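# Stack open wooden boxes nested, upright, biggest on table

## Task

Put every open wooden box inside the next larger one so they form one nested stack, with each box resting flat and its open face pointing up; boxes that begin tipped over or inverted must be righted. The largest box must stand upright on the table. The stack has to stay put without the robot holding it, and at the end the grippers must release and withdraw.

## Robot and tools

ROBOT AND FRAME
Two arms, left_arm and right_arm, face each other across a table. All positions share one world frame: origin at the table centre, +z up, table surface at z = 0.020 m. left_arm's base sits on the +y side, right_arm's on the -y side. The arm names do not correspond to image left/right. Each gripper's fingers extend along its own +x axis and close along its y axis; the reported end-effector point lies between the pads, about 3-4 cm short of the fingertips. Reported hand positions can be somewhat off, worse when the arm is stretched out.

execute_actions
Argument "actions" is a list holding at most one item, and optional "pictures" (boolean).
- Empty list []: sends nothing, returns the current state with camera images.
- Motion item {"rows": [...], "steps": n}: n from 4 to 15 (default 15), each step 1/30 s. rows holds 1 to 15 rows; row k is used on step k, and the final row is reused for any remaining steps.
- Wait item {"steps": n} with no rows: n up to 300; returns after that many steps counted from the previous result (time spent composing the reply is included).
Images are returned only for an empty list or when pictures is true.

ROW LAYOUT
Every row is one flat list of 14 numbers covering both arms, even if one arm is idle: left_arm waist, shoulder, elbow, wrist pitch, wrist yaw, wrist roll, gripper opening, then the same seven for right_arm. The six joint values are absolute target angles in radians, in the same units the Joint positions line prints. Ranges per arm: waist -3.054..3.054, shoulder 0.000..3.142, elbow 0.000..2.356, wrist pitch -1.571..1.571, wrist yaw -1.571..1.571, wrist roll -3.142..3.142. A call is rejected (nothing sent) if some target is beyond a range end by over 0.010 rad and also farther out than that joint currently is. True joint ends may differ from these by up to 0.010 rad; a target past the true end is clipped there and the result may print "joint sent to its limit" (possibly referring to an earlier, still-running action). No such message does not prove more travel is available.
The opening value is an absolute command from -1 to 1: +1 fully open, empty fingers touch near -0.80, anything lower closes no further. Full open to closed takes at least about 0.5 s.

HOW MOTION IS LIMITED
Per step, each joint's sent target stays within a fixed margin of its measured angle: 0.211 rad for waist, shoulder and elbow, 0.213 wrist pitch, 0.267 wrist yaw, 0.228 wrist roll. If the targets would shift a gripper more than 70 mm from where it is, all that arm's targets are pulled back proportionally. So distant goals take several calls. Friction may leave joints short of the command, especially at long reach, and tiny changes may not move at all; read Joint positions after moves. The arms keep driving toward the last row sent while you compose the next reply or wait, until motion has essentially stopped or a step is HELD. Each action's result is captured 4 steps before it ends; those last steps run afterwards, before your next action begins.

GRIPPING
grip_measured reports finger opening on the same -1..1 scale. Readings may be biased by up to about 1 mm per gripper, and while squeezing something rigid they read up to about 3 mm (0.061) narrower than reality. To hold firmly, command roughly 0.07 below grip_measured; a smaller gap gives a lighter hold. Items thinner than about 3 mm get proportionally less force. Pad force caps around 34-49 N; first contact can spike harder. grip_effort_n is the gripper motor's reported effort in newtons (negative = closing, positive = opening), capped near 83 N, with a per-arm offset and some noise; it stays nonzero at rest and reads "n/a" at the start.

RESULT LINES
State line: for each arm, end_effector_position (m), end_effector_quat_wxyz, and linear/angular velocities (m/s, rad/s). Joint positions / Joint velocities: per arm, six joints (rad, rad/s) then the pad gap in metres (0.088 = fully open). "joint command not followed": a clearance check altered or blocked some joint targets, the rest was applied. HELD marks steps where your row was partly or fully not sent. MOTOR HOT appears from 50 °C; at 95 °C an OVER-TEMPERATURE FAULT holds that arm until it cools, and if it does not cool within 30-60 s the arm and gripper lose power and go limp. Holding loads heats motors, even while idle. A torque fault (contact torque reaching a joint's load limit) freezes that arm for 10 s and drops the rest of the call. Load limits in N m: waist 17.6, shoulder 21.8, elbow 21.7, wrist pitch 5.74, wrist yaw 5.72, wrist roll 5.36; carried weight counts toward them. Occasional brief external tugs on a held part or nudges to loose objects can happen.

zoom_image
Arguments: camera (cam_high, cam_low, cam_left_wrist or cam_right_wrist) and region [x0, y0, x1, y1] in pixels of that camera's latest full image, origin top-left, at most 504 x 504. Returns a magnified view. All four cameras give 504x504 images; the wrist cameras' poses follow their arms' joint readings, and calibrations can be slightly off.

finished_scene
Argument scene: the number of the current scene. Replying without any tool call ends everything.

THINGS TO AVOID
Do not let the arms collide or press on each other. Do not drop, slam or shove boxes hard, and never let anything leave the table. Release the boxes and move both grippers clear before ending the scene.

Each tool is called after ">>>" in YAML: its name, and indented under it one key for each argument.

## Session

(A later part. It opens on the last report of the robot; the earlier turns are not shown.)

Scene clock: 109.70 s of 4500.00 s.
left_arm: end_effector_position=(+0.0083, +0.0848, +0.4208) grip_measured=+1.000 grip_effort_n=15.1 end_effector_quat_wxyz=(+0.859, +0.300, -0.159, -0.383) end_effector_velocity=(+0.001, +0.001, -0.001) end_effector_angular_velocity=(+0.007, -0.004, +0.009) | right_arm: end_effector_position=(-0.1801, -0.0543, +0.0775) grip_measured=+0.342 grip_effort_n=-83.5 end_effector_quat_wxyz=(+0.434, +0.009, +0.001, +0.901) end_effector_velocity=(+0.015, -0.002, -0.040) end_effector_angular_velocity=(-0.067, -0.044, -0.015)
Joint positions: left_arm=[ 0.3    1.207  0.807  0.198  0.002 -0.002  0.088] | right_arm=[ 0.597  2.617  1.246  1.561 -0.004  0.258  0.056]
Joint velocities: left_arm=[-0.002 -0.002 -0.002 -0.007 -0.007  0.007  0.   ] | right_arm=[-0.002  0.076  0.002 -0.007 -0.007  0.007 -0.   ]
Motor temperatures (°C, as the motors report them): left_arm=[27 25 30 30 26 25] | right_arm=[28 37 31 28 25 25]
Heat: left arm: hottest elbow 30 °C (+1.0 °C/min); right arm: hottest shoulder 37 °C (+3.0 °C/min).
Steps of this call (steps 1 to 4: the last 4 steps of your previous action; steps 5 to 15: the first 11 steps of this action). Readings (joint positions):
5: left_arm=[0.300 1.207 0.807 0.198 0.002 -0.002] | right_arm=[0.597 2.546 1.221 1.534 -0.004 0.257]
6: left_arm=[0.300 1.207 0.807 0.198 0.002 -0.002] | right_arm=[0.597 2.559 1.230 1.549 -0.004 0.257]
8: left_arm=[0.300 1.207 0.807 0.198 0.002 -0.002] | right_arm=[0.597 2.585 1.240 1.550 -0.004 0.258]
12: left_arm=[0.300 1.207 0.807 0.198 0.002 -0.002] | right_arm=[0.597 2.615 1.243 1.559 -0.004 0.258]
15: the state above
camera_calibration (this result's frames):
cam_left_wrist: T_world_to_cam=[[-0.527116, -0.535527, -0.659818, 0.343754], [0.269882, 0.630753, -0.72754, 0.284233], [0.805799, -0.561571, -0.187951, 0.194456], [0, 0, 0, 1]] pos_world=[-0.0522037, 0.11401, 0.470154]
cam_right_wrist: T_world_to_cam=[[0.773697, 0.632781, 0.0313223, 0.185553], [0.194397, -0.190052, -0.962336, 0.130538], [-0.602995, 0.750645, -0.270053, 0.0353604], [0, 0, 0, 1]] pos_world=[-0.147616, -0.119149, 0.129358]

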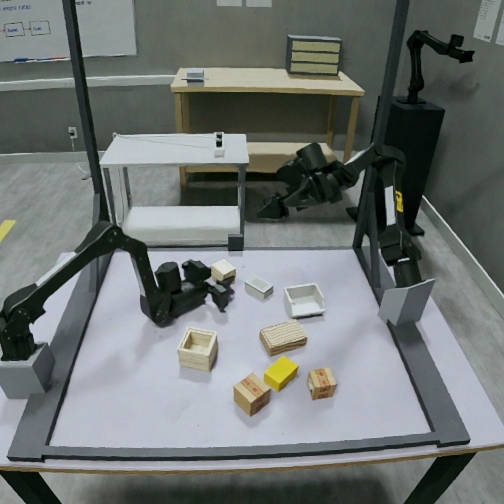

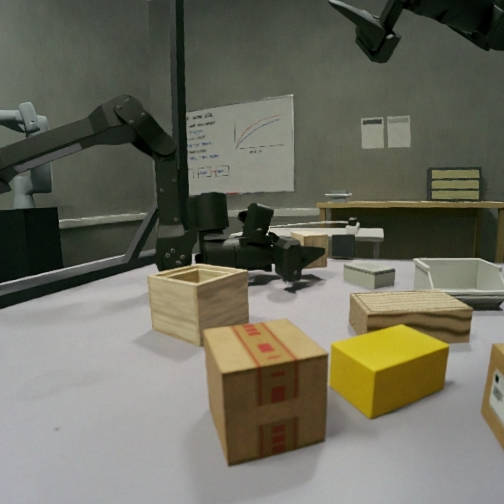

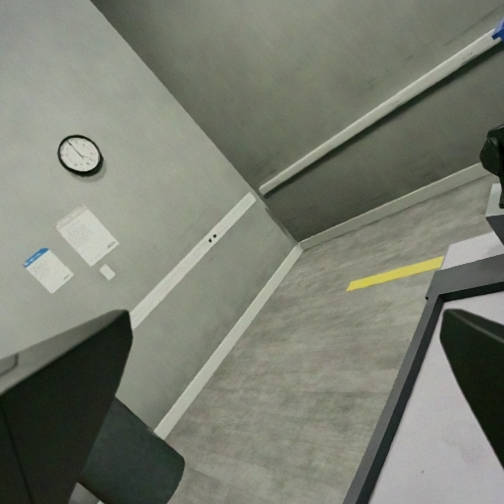

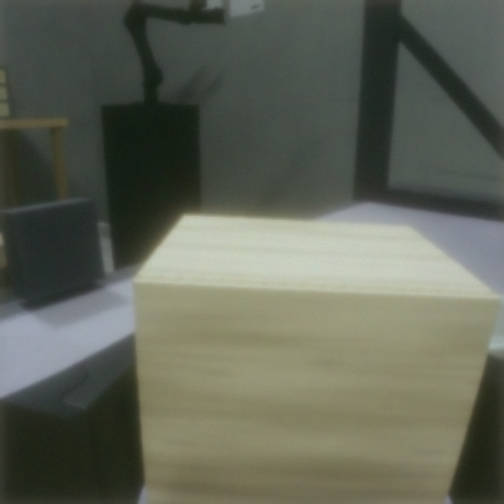

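>>> execute_actions:
  actions:
    - {"rows":[[0.3,1.2,0.8,0.2,0,0,1,0.6,2.71,1.285,1.565,0,0.26,0.27]],"steps":15}

>>> execute_actions:
  actions:
    - {"rows":[[0.3,1.2,0.8,0.2,0,0,1,0.6,2.71,1.285,1.565,0,0.26,0.8]],"steps":12}

>>> execute_actions:
  actions:
    - {"rows":[[0.3,1.2,0.8,0.2,0,0,1,0.6,2.58,1.45,1.565,0,0.26,1]],"steps":15}
  pictures: true

Scene clock: 111.50 s of 4500.00 s.
left_arm: end_effector_position=(+0.0083, +0.0848, +0.4208) grip_measured=+1.000 grip_effort_n=15.1 end_effector_quat_wxyz=(+0.859, +0.300, -0.159, -0.383) end_effector_velocity=(+0.002, +0.001, +0.001) end_effector_angular_velocity=(-0.020, +0.012, +0.019) | right_arm: end_effector_position=(-0.1794, -0.0482, +0.0751) grip_measured=+0.342 grip_effort_n=-83.5 end_effector_quat_wxyz=(+0.435, +0.016, -0.003, +0.900) end_effector_velocity=(-0.001, +0.003, -0.002) end_effector_angular_velocity=(+0.004, -0.026, +0.001)
Joint positions: left_arm=[ 0.3    1.207  0.807  0.198  0.002 -0.002  0.088] | right_arm=[ 0.591  2.646  1.283  1.567 -0.003  0.258  0.056]
Joint velocities: left_arm=[-0.002  0.002  0.002 -0.007 -0.022 -0.022  0.   ] | right_arm=[-0.002  0.002  0.012 -0.022 -0.007 -0.022 -0.   ]
Motor temperatures (°C, as the motors report them): left_arm=[27 25 30 30 26 25] | right_arm=[28 37 31 28 25 25]
Heat: left arm: hottest elbow 30 °C (+1.0 °C/min); right arm: hottest shoulder 37 °C (+3.0 °C/min).
Steps of this call (steps 1 to 4: the last 4 steps of your previous action; steps 5 to 15: the robot went on to your last target; steps 16 to 43: nothing new was sent; steps 44 to 54: the first 11 steps of this action). Readings (joint positions):
44: left_arm=[0.300 1.207 0.807 0.198 0.002 -0.002] | right_arm=[0.597 2.627 1.250 1.561 -0.003 0.258]
45: left_arm=[0.300 1.207 0.807 0.198 0.002 -0.002] | right_arm=[0.597 2.632 1.255 1.567 -0.003 0.258]
47: left_arm=[0.300 1.207 0.807 0.198 0.002 -0.002] | right_arm=[0.594 2.639 1.270 1.567 -0.003 0.258]
51: left_arm=[0.300 1.207 0.807 0.198 0.002 -0.002] | right_arm=[0.592 2.645 1.280 1.567 -0.003 0.258]
54: the state above

Scene clock: 111.90 s of 4500.00 s.
left_arm: end_effector_position=(+0.0083, +0.0848, +0.4208) grip_measured=+1.000 grip_effort_n=15.1 end_effector_quat_wxyz=(+0.859, +0.300, -0.159, -0.383) end_effector_velocity=(-0.001, -0.000, +0.001) end_effector_angular_velocity=(-0.011, -0.001, -0.001) | right_arm: end_effector_position=(-0.1796, -0.0478, +0.0753) grip_measured=+0.740 grip_effort_n=18.8 end_effector_quat_wxyz=(+0.435, +0.017, -0.003, +0.900) end_effector_velocity=(-0.002, -0.002, +0.002) end_effector_angular_velocity=(+0.007, -0.005, +0.021)
Joint positions: left_arm=[ 0.3    1.207  0.807  0.198  0.002 -0.002  0.088] | right_arm=[ 0.591  2.647  1.285  1.567 -0.004  0.258  0.075]
Joint velocities: left_arm=[-0.002 -0.002 -0.002  0.007 -0.007 -0.007  0.   ] | right_arm=[-0.002 -0.002 -0.002  0.007 -0.022 -0.007  0.024]
Motor temperatures (°C, as the motors report them): left_arm=[27 25 30 30 26 25] | right_arm=[28 37 31 28 25 25]
Heat: left arm: hottest elbow 30 °C (+1.0 °C/min); right arm: hottest shoulder 37 °C (+3.0 °C/min).
Steps of this call (steps 1 to 4: the last 4 steps of your previous action; steps 5 to 12: the first 8 steps of this action). Readings (joint positions):
5: left_arm=[0.300 1.207 0.807 0.198 0.002 -0.002] | right_arm=[0.591 2.646 1.284 1.567 -0.003 0.258]
6: left_arm=[0.300 1.207 0.807 0.198 0.002 -0.002] | right_arm=[0.591 2.646 1.284 1.567 -0.003 0.258]
8: left_arm=[0.300 1.207 0.807 0.198 0.002 -0.002] | right_arm=[0.591 2.646 1.285 1.567 -0.003 0.258]
12: the state above

Scene clock: 112.40 s of 4500.00 s.
left_arm: end_effector_position=(+0.0083, +0.0848, +0.4208) grip_measured=+1.000 grip_effort_n=15.1 end_effector_quat_wxyz=(+0.859, +0.300, -0.159, -0.383) end_effector_velocity=(+0.001, +0.001, -0.001) end_effector_angular_velocity=(-0.003, +0.007, +0.008) | right_arm: end_effector_position=(-0.2230, -0.0324, +0.1567) grip_measured=+0.988 grip_effort_n=18.4 end_effector_quat_wxyz=(+0.404, +0.112, -0.049, +0.907) end_effector_velocity=(-0.028, +0.002, +0.063) end_effector_angular_velocity=(+0.113, +0.073, +0.056)
Joint positions: left_arm=[ 0.3    1.207  0.807  0.198  0.002 -0.002  0.088] | right_arm=[ 0.597  2.582  1.443  1.567 -0.004  0.258  0.087]
Joint velocities: left_arm=[-0.002 -0.002 -0.002 -0.007 -0.007 -0.007  0.   ] | right_arm=[ 0.002 -0.071  0.081 -0.007 -0.022 -0.007  0.004]
Motor temperatures (°C, as the motors report them): left_arm=[27 25 30 30 26 25] | right_arm=[28 37 31 28 25 25]
Heat: left arm: hottest elbow 30 °C (+1.0 °C/min); right arm: hottest shoulder 37 °C (+3.0 °C/min).
Steps of this call (steps 1 to 4: the last 4 steps of your previous action; steps 5 to 15: the first 11 steps of this action). Readings (joint positions):
5: left_arm=[0.300 1.207 0.807 0.198 0.002 -0.002] | right_arm=[0.591 2.640 1.294 1.567 -0.004 0.258]
6: left_arm=[0.300 1.207 0.807 0.198 0.002 -0.002] | right_arm=[0.590 2.639 1.317 1.566 -0.004 0.258]
8: left_arm=[0.300 1.207 0.807 0.198 0.002 -0.002] | right_arm=[0.592 2.637 1.366 1.560 -0.004 0.258]
12: left_arm=[0.300 1.207 0.807 0.198 0.002 -0.002] | right_arm=[0.597 2.600 1.426 1.567 -0.004 0.258]
15: the state above
camera_calibration (this result's frames):
cam_left_wrist: T_world_to_cam=[[-0.527116, -0.535527, -0.659818, 0.343754], [0.269882, 0.630753, -0.72754, 0.284233], [0.805799, -0.561571, -0.187951, 0.194456], [0, 0, 0, 1]] pos_world=[-0.0522037, 0.11401, 0.470154]
cam_right_wrist: T_world_to_cam=[[0.740435, 0.670843, 0.0415361, 0.194623], [0.059627, -0.00400708, -0.998213, 0.200861], [-0.669478, 0.741588, -0.0429674, -0.0362566], [0, 0, 0, 1]] pos_world=[-0.180355, -0.102869, 0.19086]

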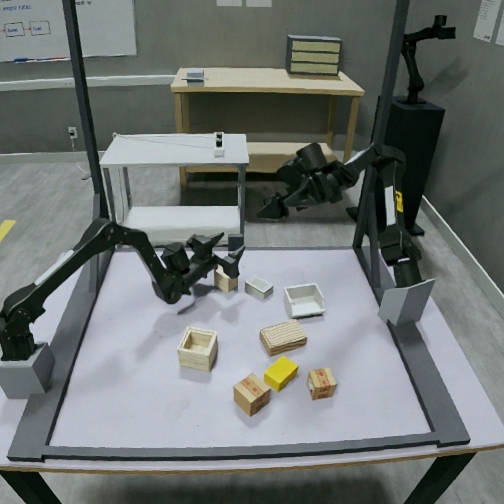

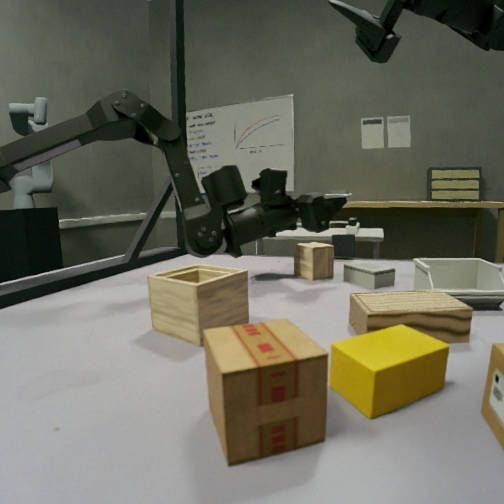

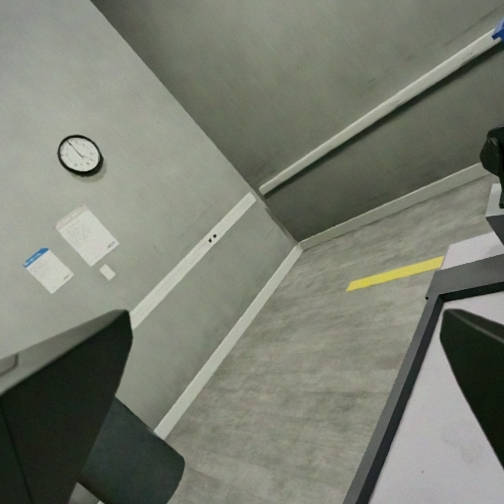

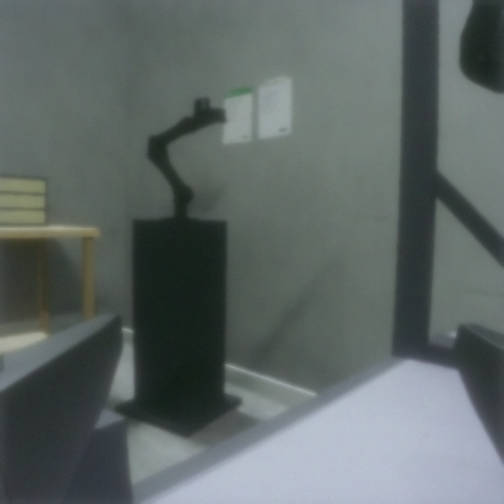

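Now step 2 pre-pose.

>>> execute_actions:
  actions:
    - {"rows":[[0.3,1.2,0.8,0.2,0,0,1,0.56,2.0,1.6,0.6,-0.1,0.2,1]],"steps":15}

>>> execute_actions:
  actions:
    - {"rows":[[0.3,1.2,0.8,0.2,0,0,1,0.54,2.0,1.58,-0.38,-0.21,0.18,1]],"steps":15}

>>> execute_actions:
  actions:
    - {"rows":[[0.3,1.2,0.8,0.2,0,0,1,0.54,2.10,1.58,-0.38,-0.21,0.18,1]],"steps":15}
  pictures: true

Scene clock: 112.93 s of 4500.00 s.
left_arm: end_effector_position=(+0.0083, +0.0848, +0.4208) grip_measured=+1.000 grip_effort_n=15.1 end_effector_quat_wxyz=(+0.859, +0.300, -0.159, -0.383) end_effector_velocity=(-0.001, -0.000, +0.001) end_effector_angular_velocity=(-0.021, +0.010, -0.002) | right_arm: end_effector_position=(-0.2623, -0.0186, +0.2753) grip_measured=+0.998 grip_effort_n=18.4 end_effector_quat_wxyz=(+0.382, +0.116, -0.085, +0.913) end_effector_velocity=(-0.088, -0.029, +0.423) end_effector_angular_velocity=(+0.180, -0.016, +0.056)
Joint positions: left_arm=[ 0.3    1.207  0.807  0.198  0.002 -0.002  0.088] | right_arm=[ 0.569  2.342  1.554  1.263 -0.072  0.215  0.088]
Joint velocities: left_arm=[-0.002 -0.002 -0.002  0.007 -0.007 -0.022  0.   ] | right_arm=[-0.061 -0.911  0.188 -0.96  -0.11  -0.081 -0.   ]
Motor temperatures (°C, as the motors report them): left_arm=[27 25 30 30 26 25] | right_arm=[28 37 31 28 25 25]
Heat: left arm: hottest elbow 30 °C (+1.0 °C/min); right arm: hottest shoulder 37 °C (+3.0 °C/min).
Steps of this call (steps 1 to 4: the last 4 steps of your previous action; step 5: the robot went on to your last target; steps 6 to 16: the first 11 steps of this action). Readings (joint positions):
6: left_arm=[0.300 1.207 0.807 0.198 0.002 -0.002] | right_arm=[0.597 2.574 1.449 1.556 -0.006 0.256]
7: left_arm=[0.300 1.207 0.807 0.198 0.002 -0.002] | right_arm=[0.595 2.563 1.458 1.517 -0.016 0.250]
9: left_arm=[0.300 1.207 0.807 0.198 0.002 -0.002] | right_arm=[0.589 2.532 1.481 1.467 -0.034 0.239]
13: left_arm=[0.300 1.207 0.807 0.198 0.002 -0.002] | right_arm=[0.576 2.430 1.529 1.356 -0.059 0.223]
16: the state above

Scene clock: 113.43 s of 4500.00 s.
left_arm: end_effector_position=(+0.0083, +0.0848, +0.4208) grip_measured=+1.000 grip_effort_n=15.1 end_effector_quat_wxyz=(+0.859, +0.300, -0.159, -0.383) end_effector_velocity=(+0.000, +0.001, -0.001) end_effector_angular_velocity=(-0.018, +0.013, +0.001) | right_arm: end_effector_position=(-0.2767, -0.0419, +0.3625) grip_measured=+0.998 grip_effort_n=18.8 end_effector_quat_wxyz=(+0.369, -0.013, -0.037, +0.929) end_effector_velocity=(+0.055, +0.059, -0.322) end_effector_angular_velocity=(-1.210, -0.891, -0.336)
Joint positions: left_arm=[ 0.3    1.207  0.807  0.198  0.002 -0.002  0.088] | right_arm=[ 0.541  1.994  1.59   0.619 -0.199  0.183  0.088]
Joint velocities: left_arm=[-0.002 -0.002 -0.007  0.007 -0.007 -0.022  0.   ] | right_arm=[-0.007 -0.002 -0.002 -1.546 -0.066 -0.037 -0.   ]
Motor temperatures (°C, as the motors report them): left_arm=[27 25 30 30 26 25] | right_arm=[28 37 31 28 25 25]
Heat: left arm: hottest elbow 30 °C (+1.0 °C/min); right arm: hottest shoulder 37 °C (+3.0 °C/min).
Steps of this call (steps 1 to 4: the last 4 steps of your previous action; steps 5 to 15: the first 11 steps of this action). Readings (joint positions):
5: left_arm=[0.300 1.207 0.807 0.198 0.002 -0.002] | right_arm=[0.563 2.182 1.573 1.089 -0.095 0.206]
6: left_arm=[0.300 1.207 0.807 0.198 0.002 -0.002] | right_arm=[0.559 2.145 1.573 1.045 -0.123 0.200]
8: left_arm=[0.300 1.207 0.807 0.198 0.002 -0.002] | right_arm=[0.552 2.078 1.575 0.950 -0.161 0.192]
12: left_arm=[0.300 1.207 0.807 0.198 0.002 -0.002] | right_arm=[0.543 2.002 1.589 0.766 -0.191 0.185]
15: the state above

Scene clock: 113.93 s of 4500.00 s.
left_arm: end_effector_position=(+0.0083, +0.0848, +0.4208) grip_measured=+1.000 grip_effort_n=15.1 end_effector_quat_wxyz=(+0.859, +0.300, -0.159, -0.383) end_effector_velocity=(+0.001, -0.000, -0.000) end_effector_angular_velocity=(-0.008, +0.002, +0.002) | right_arm: end_effector_position=(-0.2145, -0.0485, +0.1799) grip_measured=+0.998 grip_effort_n=18.4 end_effector_quat_wxyz=(+0.417, -0.318, +0.167, +0.835) end_effector_velocity=(+0.181, -0.130, -0.278) end_effector_angular_velocity=(-1.237, -0.851, -0.380)
Joint positions: left_arm=[ 0.3    1.207  0.807  0.198  0.002 -0.002  0.088] | right_arm=[ 0.541  2.085  1.589 -0.057 -0.204  0.182  0.088]
Joint velocities: left_arm=[-0.002  0.002 -0.002  0.007 -0.007 -0.007  0.   ] | right_arm=[-0.007  0.085 -0.007 -1.458 -0.022 -0.007 -0.   ]
Motor temperatures (°C, as the motors report them): left_arm=[27 25 30 30 26 25] | right_arm=[28 37 31 28 25 25]
Heat: left arm: hottest elbow 30 °C (+1.0 °C/min); right arm: hottest shoulder 37 °C (+3.0 °C/min).
Steps of this call (steps 1 to 4: the last 4 steps of your previous action; steps 5 to 15: the first 11 steps of this action). Readings (joint positions):
5: left_arm=[0.300 1.207 0.807 0.198 0.002 -0.002] | right_arm=[0.541 2.000 1.589 0.378 -0.203 0.182]
6: left_arm=[0.300 1.207 0.807 0.198 0.002 -0.002] | right_arm=[0.541 2.006 1.589 0.352 -0.204 0.182]
8: left_arm=[0.300 1.207 0.807 0.198 0.002 -0.002] | right_arm=[0.541 2.022 1.589 0.278 -0.204 0.182]
12: left_arm=[0.300 1.207 0.807 0.198 0.002 -0.002] | right_arm=[0.541 2.066 1.589 0.093 -0.204 0.182]
15: the state above
camera_calibration (this result's frames):
cam_left_wrist: T_world_to_cam=[[-0.527116, -0.535527, -0.659818, 0.343754], [0.269882, 0.630753, -0.72754, 0.284233], [0.805799, -0.561571, -0.187951, 0.194456], [0, 0, 0, 1]] pos_world=[-0.0522037, 0.11401, 0.470154]
cam_right_wrist: T_world_to_cam=[[0.778769, 0.62726, 0.00794881, 0.210348], [0.538747, -0.662278, -0.520711, 0.208437], [-0.321357, 0.409796, -0.853696, 0.186804], [0, 0, 0, 1]] pos_world=[-0.216076, -0.0704513, 0.266338]

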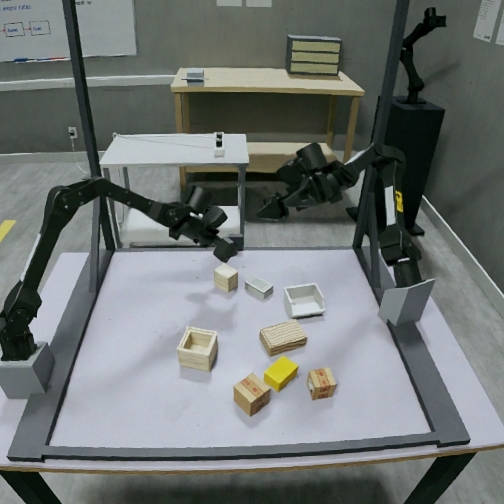

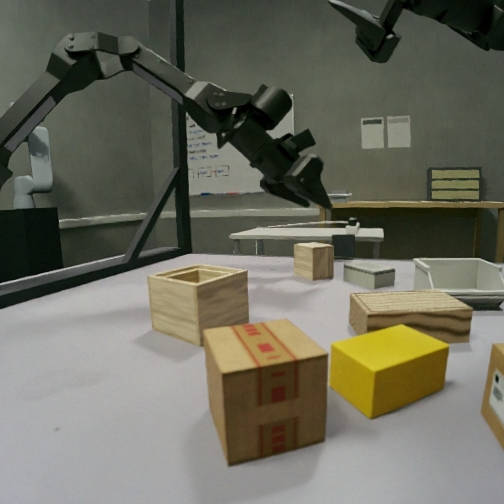

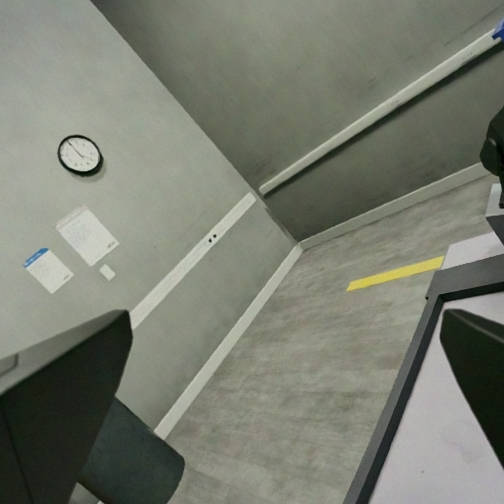

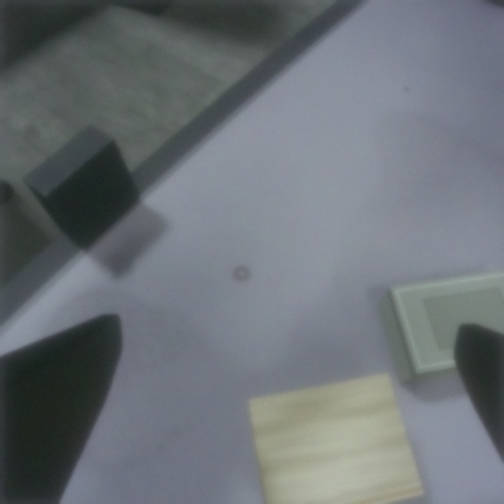

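>>> execute_actions:
  actions:
    - {"steps":8}
  pictures: true

Scene clock: 114.20 s of 4500.00 s.
left_arm: end_effector_position=(+0.0083, +0.0848, +0.4208) grip_measured=+1.000 grip_effort_n=15.1 end_effector_quat_wxyz=(+0.859, +0.300, -0.159, -0.383) end_effector_velocity=(-0.000, +0.000, -0.003) end_effector_angular_velocity=(+0.010, -0.003, +0.005) | right_arm: end_effector_position=(-0.1796, -0.0803, +0.1393) grip_measured=+0.998 grip_effort_n=18.4 end_effector_quat_wxyz=(+0.419, -0.422, +0.239, +0.768) end_effector_velocity=(+0.042, -0.044, -0.037) end_effector_angular_velocity=(-0.268, -0.174, -0.088)
Joint positions: left_arm=[ 0.3    1.207  0.807  0.198  0.002 -0.002  0.088] | right_arm=[ 0.541  2.089  1.588 -0.34  -0.205  0.182  0.088]
Joint velocities: left_arm=[-0.007 -0.002 -0.002 -0.007 -0.007  0.007  0.   ] | right_arm=[-0.002 -0.002 -0.002 -0.33  -0.007  0.007 -0.   ]
Motor temperatures (°C, as the motors report them): left_arm=[27 25 30 30 26 25] | right_arm=[28 37 31 28 25 25]
Heat: left arm: hottest elbow 30 °C (+1.0 °C/min); right arm: hottest shoulder 37 °C (+2.0 °C/min).
Kept back: nothing.
Steps of this call (steps 1 to 4: the last 4 steps of your previous action; steps 5 to 8: the robot went on to your last target). Readings (joint positions):
1: left_arm=[0.300 1.207 0.807 0.198 0.002 -0.002] | right_arm=[0.541 2.087 1.589 -0.106 -0.204 0.182]
2: left_arm=[0.300 1.207 0.807 0.198 0.002 -0.002] | right_arm=[0.541 2.087 1.589 -0.155 -0.204 0.182]
4: left_arm=[0.300 1.207 0.807 0.198 0.002 -0.002] | right_arm=[0.541 2.087 1.589 -0.247 -0.204 0.182]
8: the state above
camera_calibration (this result's frames):
cam_left_wrist: T_world_to_cam=[[-0.527116, -0.535527, -0.659818, 0.343754], [0.269882, 0.630753, -0.72754, 0.284233], [0.805799, -0.561571, -0.187951, 0.194456], [0, 0, 0, 1]] pos_world=[-0.0522037, 0.11401, 0.470154]
cam_right_wrist: T_world_to_cam=[[0.821817, 0.569747, -0.00249608, 0.208012], [0.548512, -0.792358, -0.267027, 0.103376], [-0.154115, 0.218078, -0.963686, 0.206396], [0, 0, 0, 1]] pos_world=[-0.195842, -0.0816136, 0.227024]

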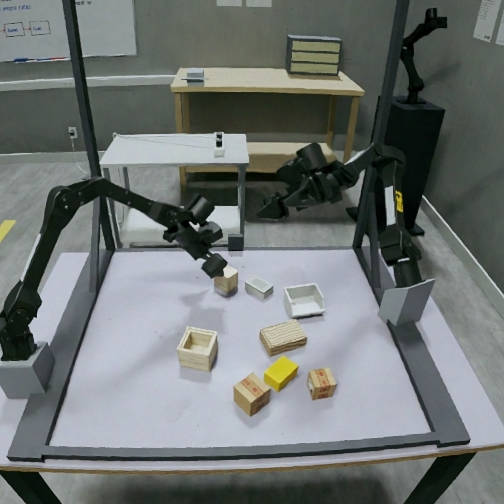

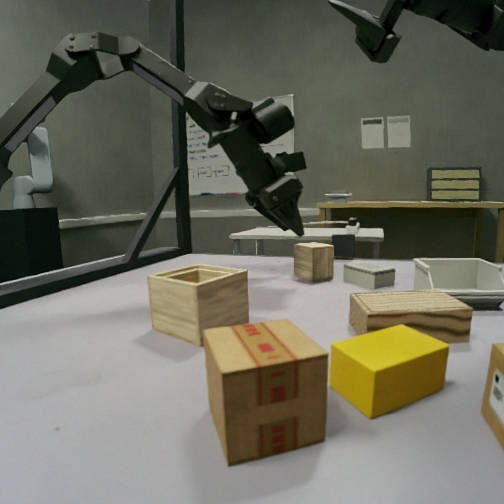

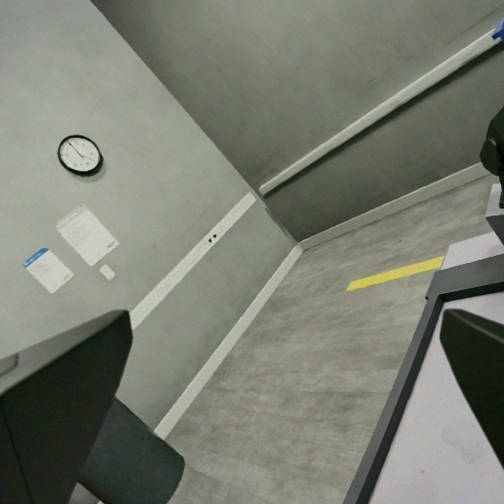

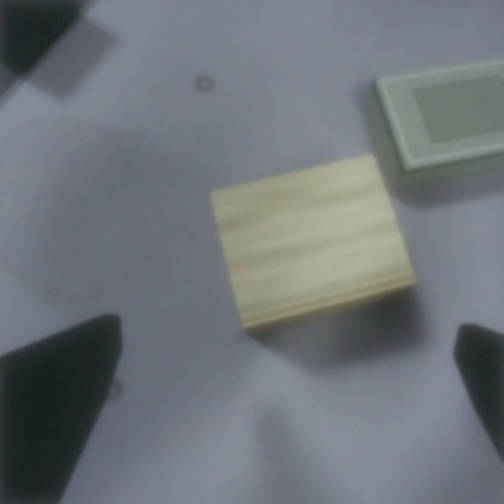

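>>> zoom_image:
  camera: "cam_high"
  region: [180,240,300,320]

>>> zoom_image:
  camera: "cam_low"
  region: [260,210,380,300]

Region (180, 240, 300, 320) of cam_high's 504x504 image, scaled by 4.200, with more detail than that image has.

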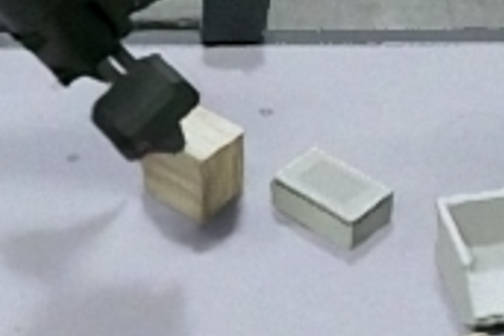

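Region (260, 210, 380, 300) of cam_low's 504x504 image, scaled by 4.200, with more detail than that image has; it fills the top 378 rows of this view, and the rest is white.

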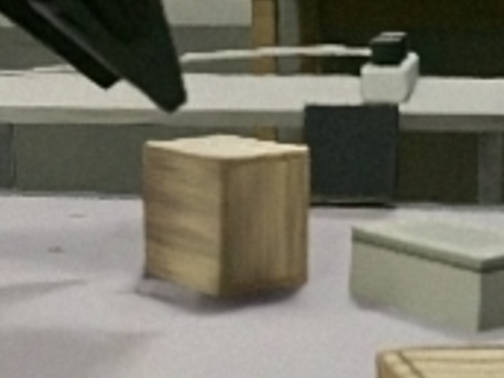

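>>> execute_actions:
  actions:
    - {"rows":[[0.3,1.2,0.8,0.2,0,0,1,0.55,2.19,1.63,-0.35,-0.2,0.05,1]],"steps":15}

>>> execute_actions:
  actions:
    - {"steps":6}
  pictures: true

Scene clock: 114.93 s of 4500.00 s.
left_arm: end_effector_position=(+0.0083, +0.0848, +0.4208) grip_measured=+1.000 grip_effort_n=15.1 end_effector_quat_wxyz=(+0.859, +0.300, -0.159, -0.383) end_effector_velocity=(+0.001, +0.001, -0.001) end_effector_angular_velocity=(-0.007, +0.002, +0.016) | right_arm: end_effector_position=(-0.1721, -0.0792, +0.1029) grip_measured=+0.998 grip_effort_n=17.9 end_effector_quat_wxyz=(+0.388, -0.473, +0.209, +0.763) end_effector_velocity=(-0.005, +0.005, +0.008) end_effector_angular_velocity=(+0.038, -0.012, +0.079)
Joint positions: left_arm=[ 0.3    1.207  0.807  0.198  0.002 -0.002  0.088] | right_arm=[ 0.546  2.176  1.615 -0.354 -0.205  0.058  0.088]
Joint velocities: left_arm=[-0.007 -0.002 -0.002 -0.007 -0.022 -0.007  0.   ] | right_arm=[-0.002 -0.002  0.017  0.007 -0.007 -0.081 -0.   ]
Motor temperatures (°C, as the motors report them): left_arm=[27 25 30 30 26 25] | right_arm=[28 37 31 28 25 25]
Heat: left arm: hottest elbow 30 °C (+1.0 °C/min); right arm: hottest shoulder 37 °C (+2.0 °C/min).
Steps of this call (steps 1 to 11: the robot went on to your last target; steps 12 to 22: the first 11 steps of this action). Readings (joint positions):
12: left_arm=[0.300 1.207 0.807 0.198 0.002 -0.002] | right_arm=[0.541 2.096 1.590 -0.375 -0.205 0.164]
13: left_arm=[0.300 1.207 0.807 0.198 0.002 -0.002] | right_arm=[0.542 2.107 1.599 -0.368 -0.205 0.133]
15: left_arm=[0.300 1.207 0.807 0.198 0.002 -0.002] | right_arm=[0.543 2.136 1.614 -0.358 -0.205 0.097]
19: left_arm=[0.300 1.207 0.807 0.198 0.002 -0.002] | right_arm=[0.546 2.171 1.615 -0.358 -0.205 0.066]
22: the state above

Scene clock: 115.13 s of 4500.00 s.
left_arm: end_effector_position=(+0.0083, +0.0848, +0.4208) grip_measured=+1.000 grip_effort_n=15.1 end_effector_quat_wxyz=(+0.859, +0.300, -0.159, -0.383) end_effector_velocity=(+0.002, +0.003, -0.004) end_effector_angular_velocity=(-0.014, +0.037, +0.016) | right_arm: end_effector_position=(-0.1739, -0.0776, +0.1050) grip_measured=+0.998 grip_effort_n=18.4 end_effector_quat_wxyz=(+0.387, -0.472, +0.205, +0.765) end_effector_velocity=(+0.005, -0.002, -0.001) end_effector_angular_velocity=(-0.014, -0.016, +0.010)
Joint positions: left_arm=[ 0.3    1.207  0.807  0.198  0.002 -0.002  0.088] | right_arm=[ 0.546  2.176  1.621 -0.351 -0.205  0.053  0.088]
Joint velocities: left_arm=[-0.002 -0.002 -0.002 -0.022 -0.007 -0.037  0.   ] | right_arm=[-0.007 -0.002 -0.002 -0.022 -0.007 -0.022 -0.   ]
Motor temperatures (°C, as the motors report them): left_arm=[27 25 30 30 26 25] | right_arm=[28 37 31 28 25 25]
Heat: left arm: hottest elbow 30 °C (+1.0 °C/min); right arm: hottest shoulder 37 °C (+2.0 °C/min).
Kept back: nothing.
Steps of this call (steps 1 to 4: the last 4 steps of your previous action; steps 5 to 6: the robot went on to your last target). Readings (joint positions):
1: left_arm=[0.300 1.207 0.807 0.198 0.002 -0.002] | right_arm=[0.546 2.176 1.616 -0.353 -0.205 0.056]
2: left_arm=[0.300 1.207 0.807 0.198 0.002 -0.002] | right_arm=[0.546 2.176 1.618 -0.352 -0.205 0.055]
4: left_arm=[0.300 1.207 0.807 0.198 0.002 -0.002] | right_arm=[0.546 2.176 1.621 -0.351 -0.205 0.054]
6: the state above
camera_calibration (this result's frames):
cam_left_wrist: T_world_to_cam=[[-0.527116, -0.535527, -0.659818, 0.343754], [0.269882, 0.630753, -0.72754, 0.284233], [0.805799, -0.561571, -0.187951, 0.194456], [0, 0, 0, 1]] pos_world=[-0.0522037, 0.11401, 0.470154]
cam_right_wrist: T_world_to_cam=[[0.758602, 0.648949, 0.0582073, 0.19046], [0.645887, -0.73724, -0.19826, 0.107154], [-0.085748, 0.187996, -0.97842, 0.184656], [0, 0, 0, 1]] pos_world=[-0.197859, -0.0793152, 0.19083]

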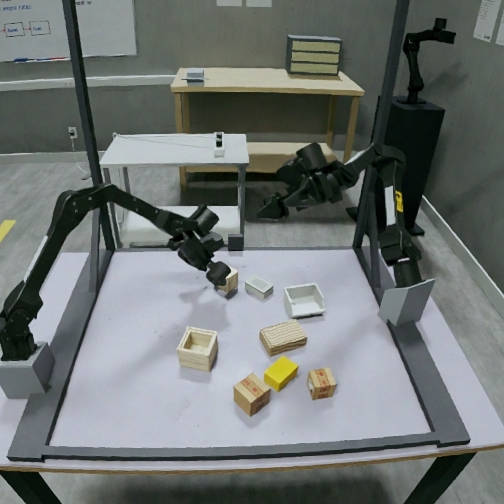

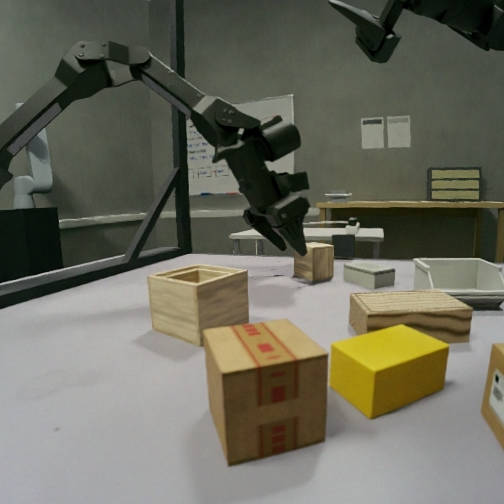

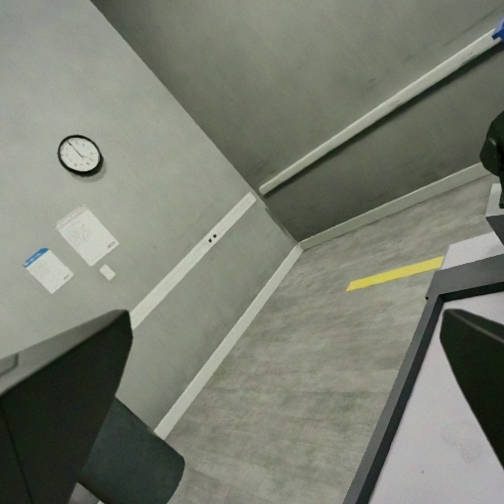

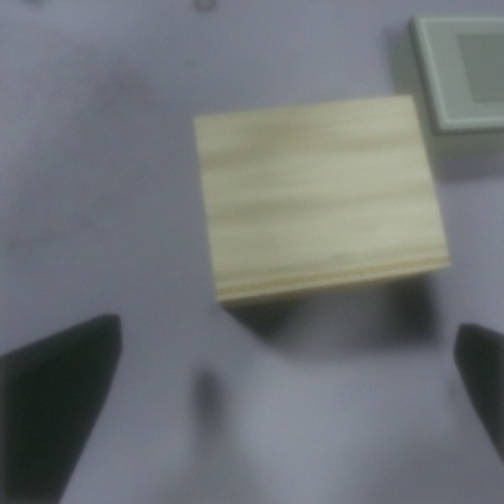

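>>> execute_actions:
  actions:
    - {"rows":[[0.3,1.2,0.8,0.2,0,0,1,0.566,2.26,1.80,-0.43,-0.2,0.0,1],[0.3,1.2,0.8,0.2,0,0,1,0.566,2.26,1.80,-0.43,-0.2,0.0,1],[0.3,1.2,0.8,0.2,0,0,1,0.566,2.26,1.80,-0.43,-0.2,0.0,1],[0.3,1.2,0.8,0.2,0,0,1,0.566,2.26,1.80,-0.43,-0.2,0.0,1],[0.3,1.2,0.8,0.2,0,0,1,0.566,2.26,1.80,-0.43,-0.2,0.0,1],[0.3,1.2,0.8,0.2,0,0,1,0.566,2.36,1.98,-0.51,-0.2,0.0,1]],"steps":15}

>>> execute_actions:
  actions:
    - {"steps":8}
  pictures: true

Scene clock: 116.00 s of 4500.00 s.
left_arm: end_effector_position=(+0.0083, +0.0848, +0.4208) grip_measured=+1.000 grip_effort_n=15.1 end_effector_quat_wxyz=(+0.859, +0.300, -0.159, -0.383) end_effector_velocity=(-0.002, -0.001, -0.001) end_effector_angular_velocity=(+0.002, +0.010, -0.006) | right_arm: end_effector_position=(-0.2122, -0.0469, +0.1171) grip_measured=+0.998 grip_effort_n=18.4 end_effector_quat_wxyz=(+0.370, -0.472, +0.176, +0.781) end_effector_velocity=(-0.023, +0.037, +0.002) end_effector_angular_velocity=(+0.005, +0.006, +0.005)
Joint positions: left_arm=[ 0.3    1.207  0.807  0.198  0.002 -0.002  0.088] | right_arm=[ 0.564  2.318  1.933 -0.487 -0.204  0.005  0.088]
Joint velocities: left_arm=[-0.002 -0.002  0.002 -0.007  0.007 -0.007  0.   ] | right_arm=[-0.007  0.183  0.344 -0.154 -0.007 -0.007 -0.   ]
Motor temperatures (°C, as the motors report them): left_arm=[27 25 30 30 26 25] | right_arm=[28 38 31 28 25 25]
Heat: left arm: hottest elbow 30 °C (+1.0 °C/min); right arm: hottest shoulder 38 °C (+3.0 °C/min).
Steps of this call (steps 1 to 15: the robot went on to your last target; steps 16 to 26: the first 11 steps of this action). Readings (joint positions):
16: left_arm=[0.300 1.207 0.807 0.198 0.002 -0.002] | right_arm=[0.547 2.183 1.636 -0.369 -0.204 0.045]
17: left_arm=[0.300 1.207 0.807 0.198 0.002 -0.002] | right_arm=[0.548 2.199 1.671 -0.385 -0.204 0.034]
19: left_arm=[0.300 1.207 0.807 0.198 0.002 -0.002] | right_arm=[0.554 2.225 1.729 -0.396 -0.204 0.019]
23: left_arm=[0.300 1.207 0.807 0.198 0.002 -0.002] | right_arm=[0.563 2.284 1.866 -0.455 -0.204 0.008]
26: the state above

Scene clock: 116.27 s of 4500.00 s.
left_arm: end_effector_position=(+0.0083, +0.0848, +0.4208) grip_measured=+1.000 grip_effort_n=15.1 end_effector_quat_wxyz=(+0.859, +0.300, -0.159, -0.383) end_effector_velocity=(+0.005, +0.005, -0.005) end_effector_angular_velocity=(+0.006, +0.017, +0.038) | right_arm: end_effector_position=(-0.2132, -0.0443, +0.1142) grip_measured=+0.998 grip_effort_n=17.9 end_effector_quat_wxyz=(+0.369, -0.475, +0.177, +0.779) end_effector_velocity=(-0.005, +0.003, +0.003) end_effector_angular_velocity=(+0.003, +0.012, +0.031)
Joint positions: left_arm=[ 0.3    1.207  0.807  0.198  0.002 -0.002  0.088] | right_arm=[ 0.564  2.34   1.965 -0.506 -0.204  0.003  0.088]
Joint velocities: left_arm=[-0.002 -0.002 -0.002 -0.037 -0.022 -0.007  0.   ] | right_arm=[-0.002  0.012  0.032 -0.007 -0.022 -0.022 -0.   ]
Motor temperatures (°C, as the motors report them): left_arm=[27 25 30 30 26 25] | right_arm=[28 38 31 28 25 25]
Heat: left arm: hottest elbow 30 °C (+1.0 °C/min); right arm: hottest shoulder 38 °C (+3.0 °C/min).
Kept back: nothing.
Steps of this call (steps 1 to 4: the last 4 steps of your previous action; steps 5 to 8: the robot went on to your last target). Readings (joint positions):
1: left_arm=[0.300 1.207 0.807 0.198 0.002 -0.002] | right_arm=[0.564 2.324 1.943 -0.492 -0.204 0.004]
2: left_arm=[0.300 1.207 0.807 0.198 0.002 -0.002] | right_arm=[0.564 2.328 1.950 -0.496 -0.204 0.003]
4: left_arm=[0.300 1.207 0.807 0.198 0.002 -0.002] | right_arm=[0.564 2.335 1.958 -0.501 -0.204 0.003]
8: the state above
camera_calibration (this result's frames):
cam_left_wrist: T_world_to_cam=[[-0.527116, -0.535527, -0.659818, 0.343754], [0.269882, 0.630753, -0.72754, 0.284233], [0.805799, -0.561571, -0.187951, 0.194456], [0, 0, 0, 1]] pos_world=[-0.0522037, 0.11401, 0.470154]
cam_right_wrist: T_world_to_cam=[[0.713209, 0.696049, 0.0827543, 0.187694], [0.694839, -0.686487, -0.214324, 0.173476], [-0.0923707, 0.210359, -0.973251, 0.183076], [0, 0, 0, 1]] pos_world=[-0.237492, -0.0500675, 0.199827]

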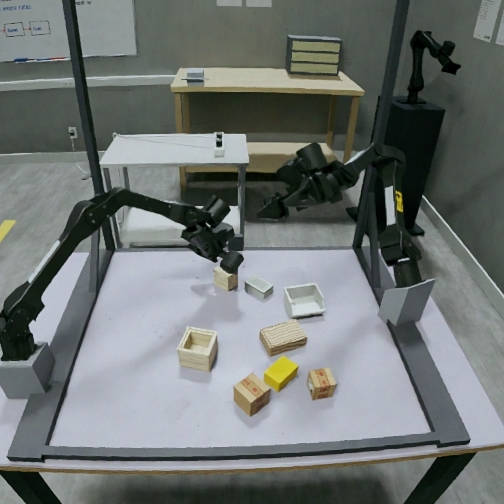

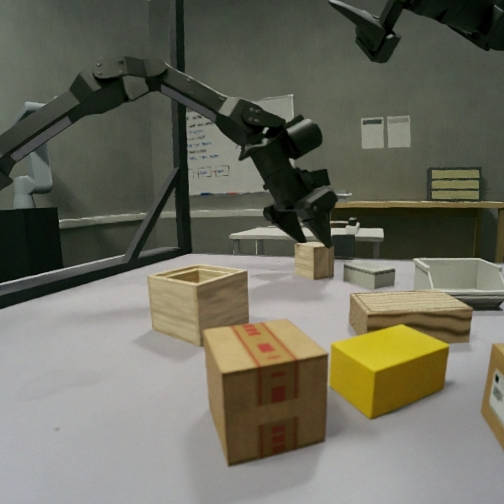

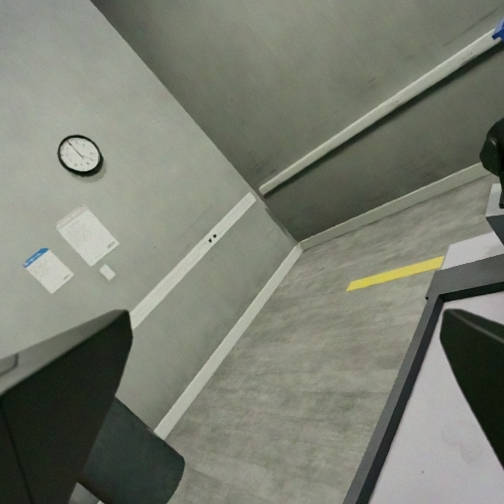

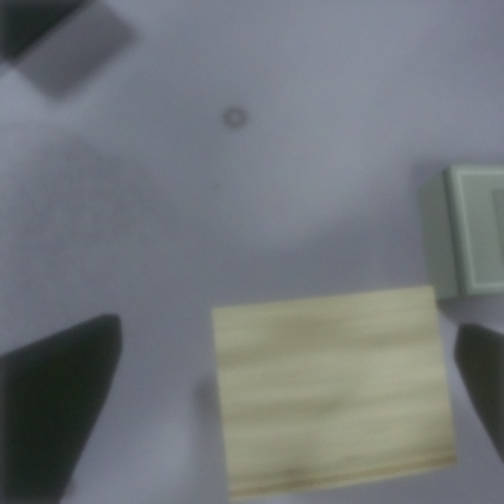

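>>> execute_actions:
  actions:
    - {"rows":[[0.3,1.2,0.8,0.2,0,0,1,0.56,2.39,1.95,-0.445,-0.2,-0.03,1],[0.3,1.2,0.8,0.2,0,0,1,0.56,2.39,1.95,-0.445,-0.2,-0.03,1],[0.3,1.2,0.8,0.2,0,0,1,0.56,2.39,1.95,-0.445,-0.2,-0.03,1],[0.3,1.2,0.8,0.2,0,0,1,0.56,2.39,1.95,-0.445,-0.2,-0.03,1],[0.3,1.2,0.8,0.2,0,0,1,0.56,2.445,1.93,-0.38,-0.2,-0.03,1]],"steps":15}

>>> execute_actions:
  actions:
    - {"steps":6}
  pictures: true

Scene clock: 117.83 s of 4500.00 s.
left_arm: end_effector_position=(+0.0083, +0.0848, +0.4208) grip_measured=+1.000 grip_effort_n=15.1 end_effector_quat_wxyz=(+0.859, +0.300, -0.159, -0.383) end_effector_velocity=(+0.001, +0.004, +0.002) end_effector_angular_velocity=(-0.016, -0.002, +0.020) | right_arm: end_effector_position=(-0.2067, -0.0335, +0.0748) grip_measured=+0.998 grip_effort_n=18.4 end_effector_quat_wxyz=(+0.363, -0.477, +0.164, +0.783) end_effector_velocity=(+0.060, -0.020, -0.137) end_effector_angular_velocity=(-0.206, -0.141, -0.041)
Joint positions: left_arm=[ 0.3    1.207  0.807  0.198  0.002 -0.002  0.088] | right_arm=[ 0.562  2.422  1.946 -0.397 -0.204 -0.026  0.088]
Joint velocities: left_arm=[ 0.002 -0.007 -0.002 -0.007 -0.022 -0.007  0.   ] | right_arm=[-0.007  0.193 -0.115  0.051 -0.022 -0.022 -0.   ]
Motor temperatures (°C, as the motors report them): left_arm=[27 25 30 30 26 25] | right_arm=[28 38 31 28 25 25]
Heat: left arm: hottest elbow 30 °C (+1.0 °C/min); right arm: hottest shoulder 38 °C (+3.0 °C/min).
Steps of this call (steps 1 to 30: the robot went on to your last target; steps 31 to 36: nothing new was sent; steps 37 to 47: the first 11 steps of this action). Readings (joint positions):
37: left_arm=[0.300 1.207 0.807 0.198 0.002 -0.002] | right_arm=[0.564 2.344 1.969 -0.504 -0.204 -0.002]
38: left_arm=[0.300 1.207 0.807 0.198 0.002 -0.002] | right_arm=[0.564 2.348 1.969 -0.486 -0.204 -0.009]
40: left_arm=[0.300 1.207 0.807 0.198 0.002 -0.002] | right_arm=[0.564 2.356 1.969 -0.468 -0.204 -0.018]
44: left_arm=[0.300 1.207 0.807 0.198 0.002 -0.002] | right_arm=[0.563 2.397 1.960 -0.409 -0.204 -0.025]
47: the state above

Scene clock: 118.03 s of 4500.00 s.
left_arm: end_effector_position=(+0.0083, +0.0848, +0.4208) grip_measured=+1.000 grip_effort_n=15.1 end_effector_quat_wxyz=(+0.859, +0.300, -0.159, -0.383) end_effector_velocity=(-0.001, +0.001, +0.003) end_effector_angular_velocity=(-0.017, -0.004, -0.001) | right_arm: end_effector_position=(-0.2050, -0.0325, +0.0694) grip_measured=+0.998 grip_effort_n=18.4 end_effector_quat_wxyz=(+0.363, -0.477, +0.164, +0.783) end_effector_velocity=(+0.002, -0.005, -0.005) end_effector_angular_velocity=(-0.024, -0.014, +0.006)
Joint positions: left_arm=[ 0.3    1.207  0.807  0.198  0.002 -0.002  0.088] | right_arm=[ 0.56   2.432  1.94  -0.381 -0.205 -0.027  0.088]
Joint velocities: left_arm=[ 0.002 -0.007 -0.002  0.007 -0.007 -0.007  0.   ] | right_arm=[ 0.002  0.002 -0.002 -0.022 -0.007 -0.007 -0.   ]
Motor temperatures (°C, as the motors report them): left_arm=[27 25 30 30 26 25] | right_arm=[28 38 31 28 25 25]
Heat: left arm: hottest elbow 30 °C (+1.0 °C/min); right arm: hottest shoulder 38 °C (+3.0 °C/min).
Kept back: nothing.
Steps of this call (steps 1 to 4: the last 4 steps of your previous action; steps 5 to 6: the robot went on to your last target). Readings (joint positions):
1: left_arm=[0.300 1.207 0.807 0.198 0.002 -0.002] | right_arm=[0.562 2.428 1.942 -0.395 -0.204 -0.027]
2: left_arm=[0.300 1.207 0.807 0.198 0.002 -0.002] | right_arm=[0.562 2.431 1.940 -0.391 -0.205 -0.027]
4: left_arm=[0.300 1.207 0.807 0.198 0.002 -0.002] | right_arm=[0.561 2.432 1.940 -0.385 -0.205 -0.027]
6: the state above
camera_calibration (this result's frames):
cam_left_wrist: T_world_to_cam=[[-0.527116, -0.535527, -0.659818, 0.343754], [0.269882, 0.630753, -0.72754, 0.284233], [0.805799, -0.561571, -0.187951, 0.194456], [0, 0, 0, 1]] pos_world=[-0.0522037, 0.11401, 0.470154]
cam_right_wrist: T_world_to_cam=[[0.694679, 0.712587, 0.0981876, 0.173035], [0.713562, -0.665431, -0.21916, 0.171104], [-0.0908333, 0.222309, -0.970736, 0.138276], [0, 0, 0, 1]] pos_world=[-0.229737, -0.0401848, 0.154739]

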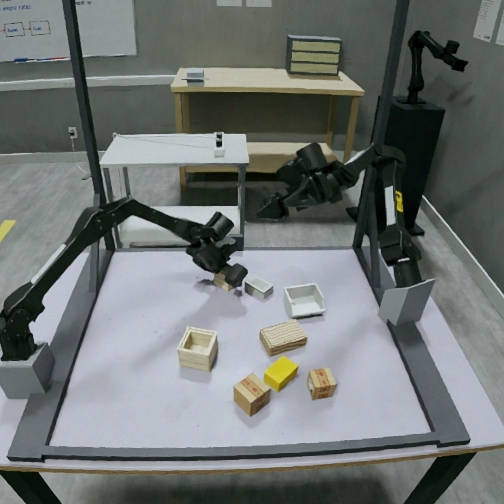

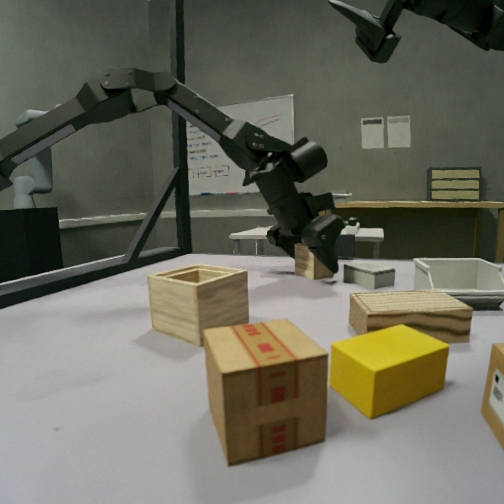

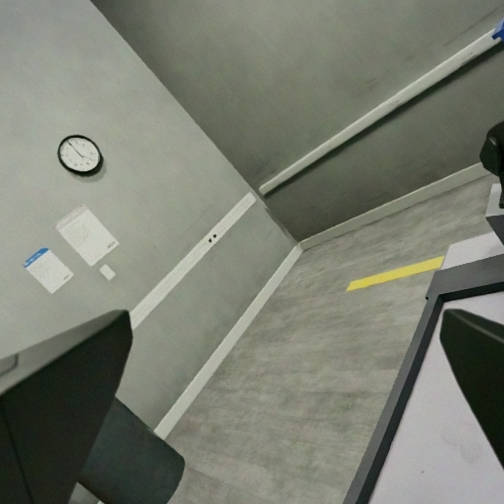

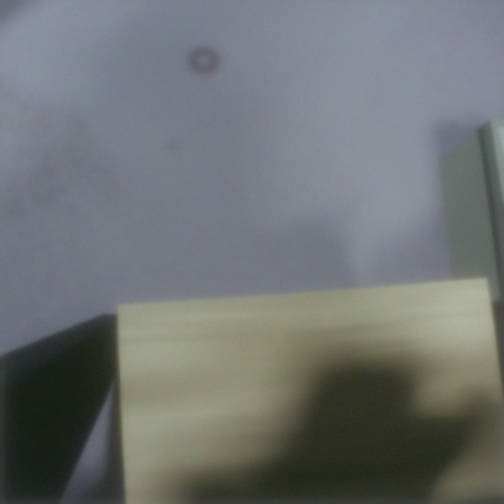

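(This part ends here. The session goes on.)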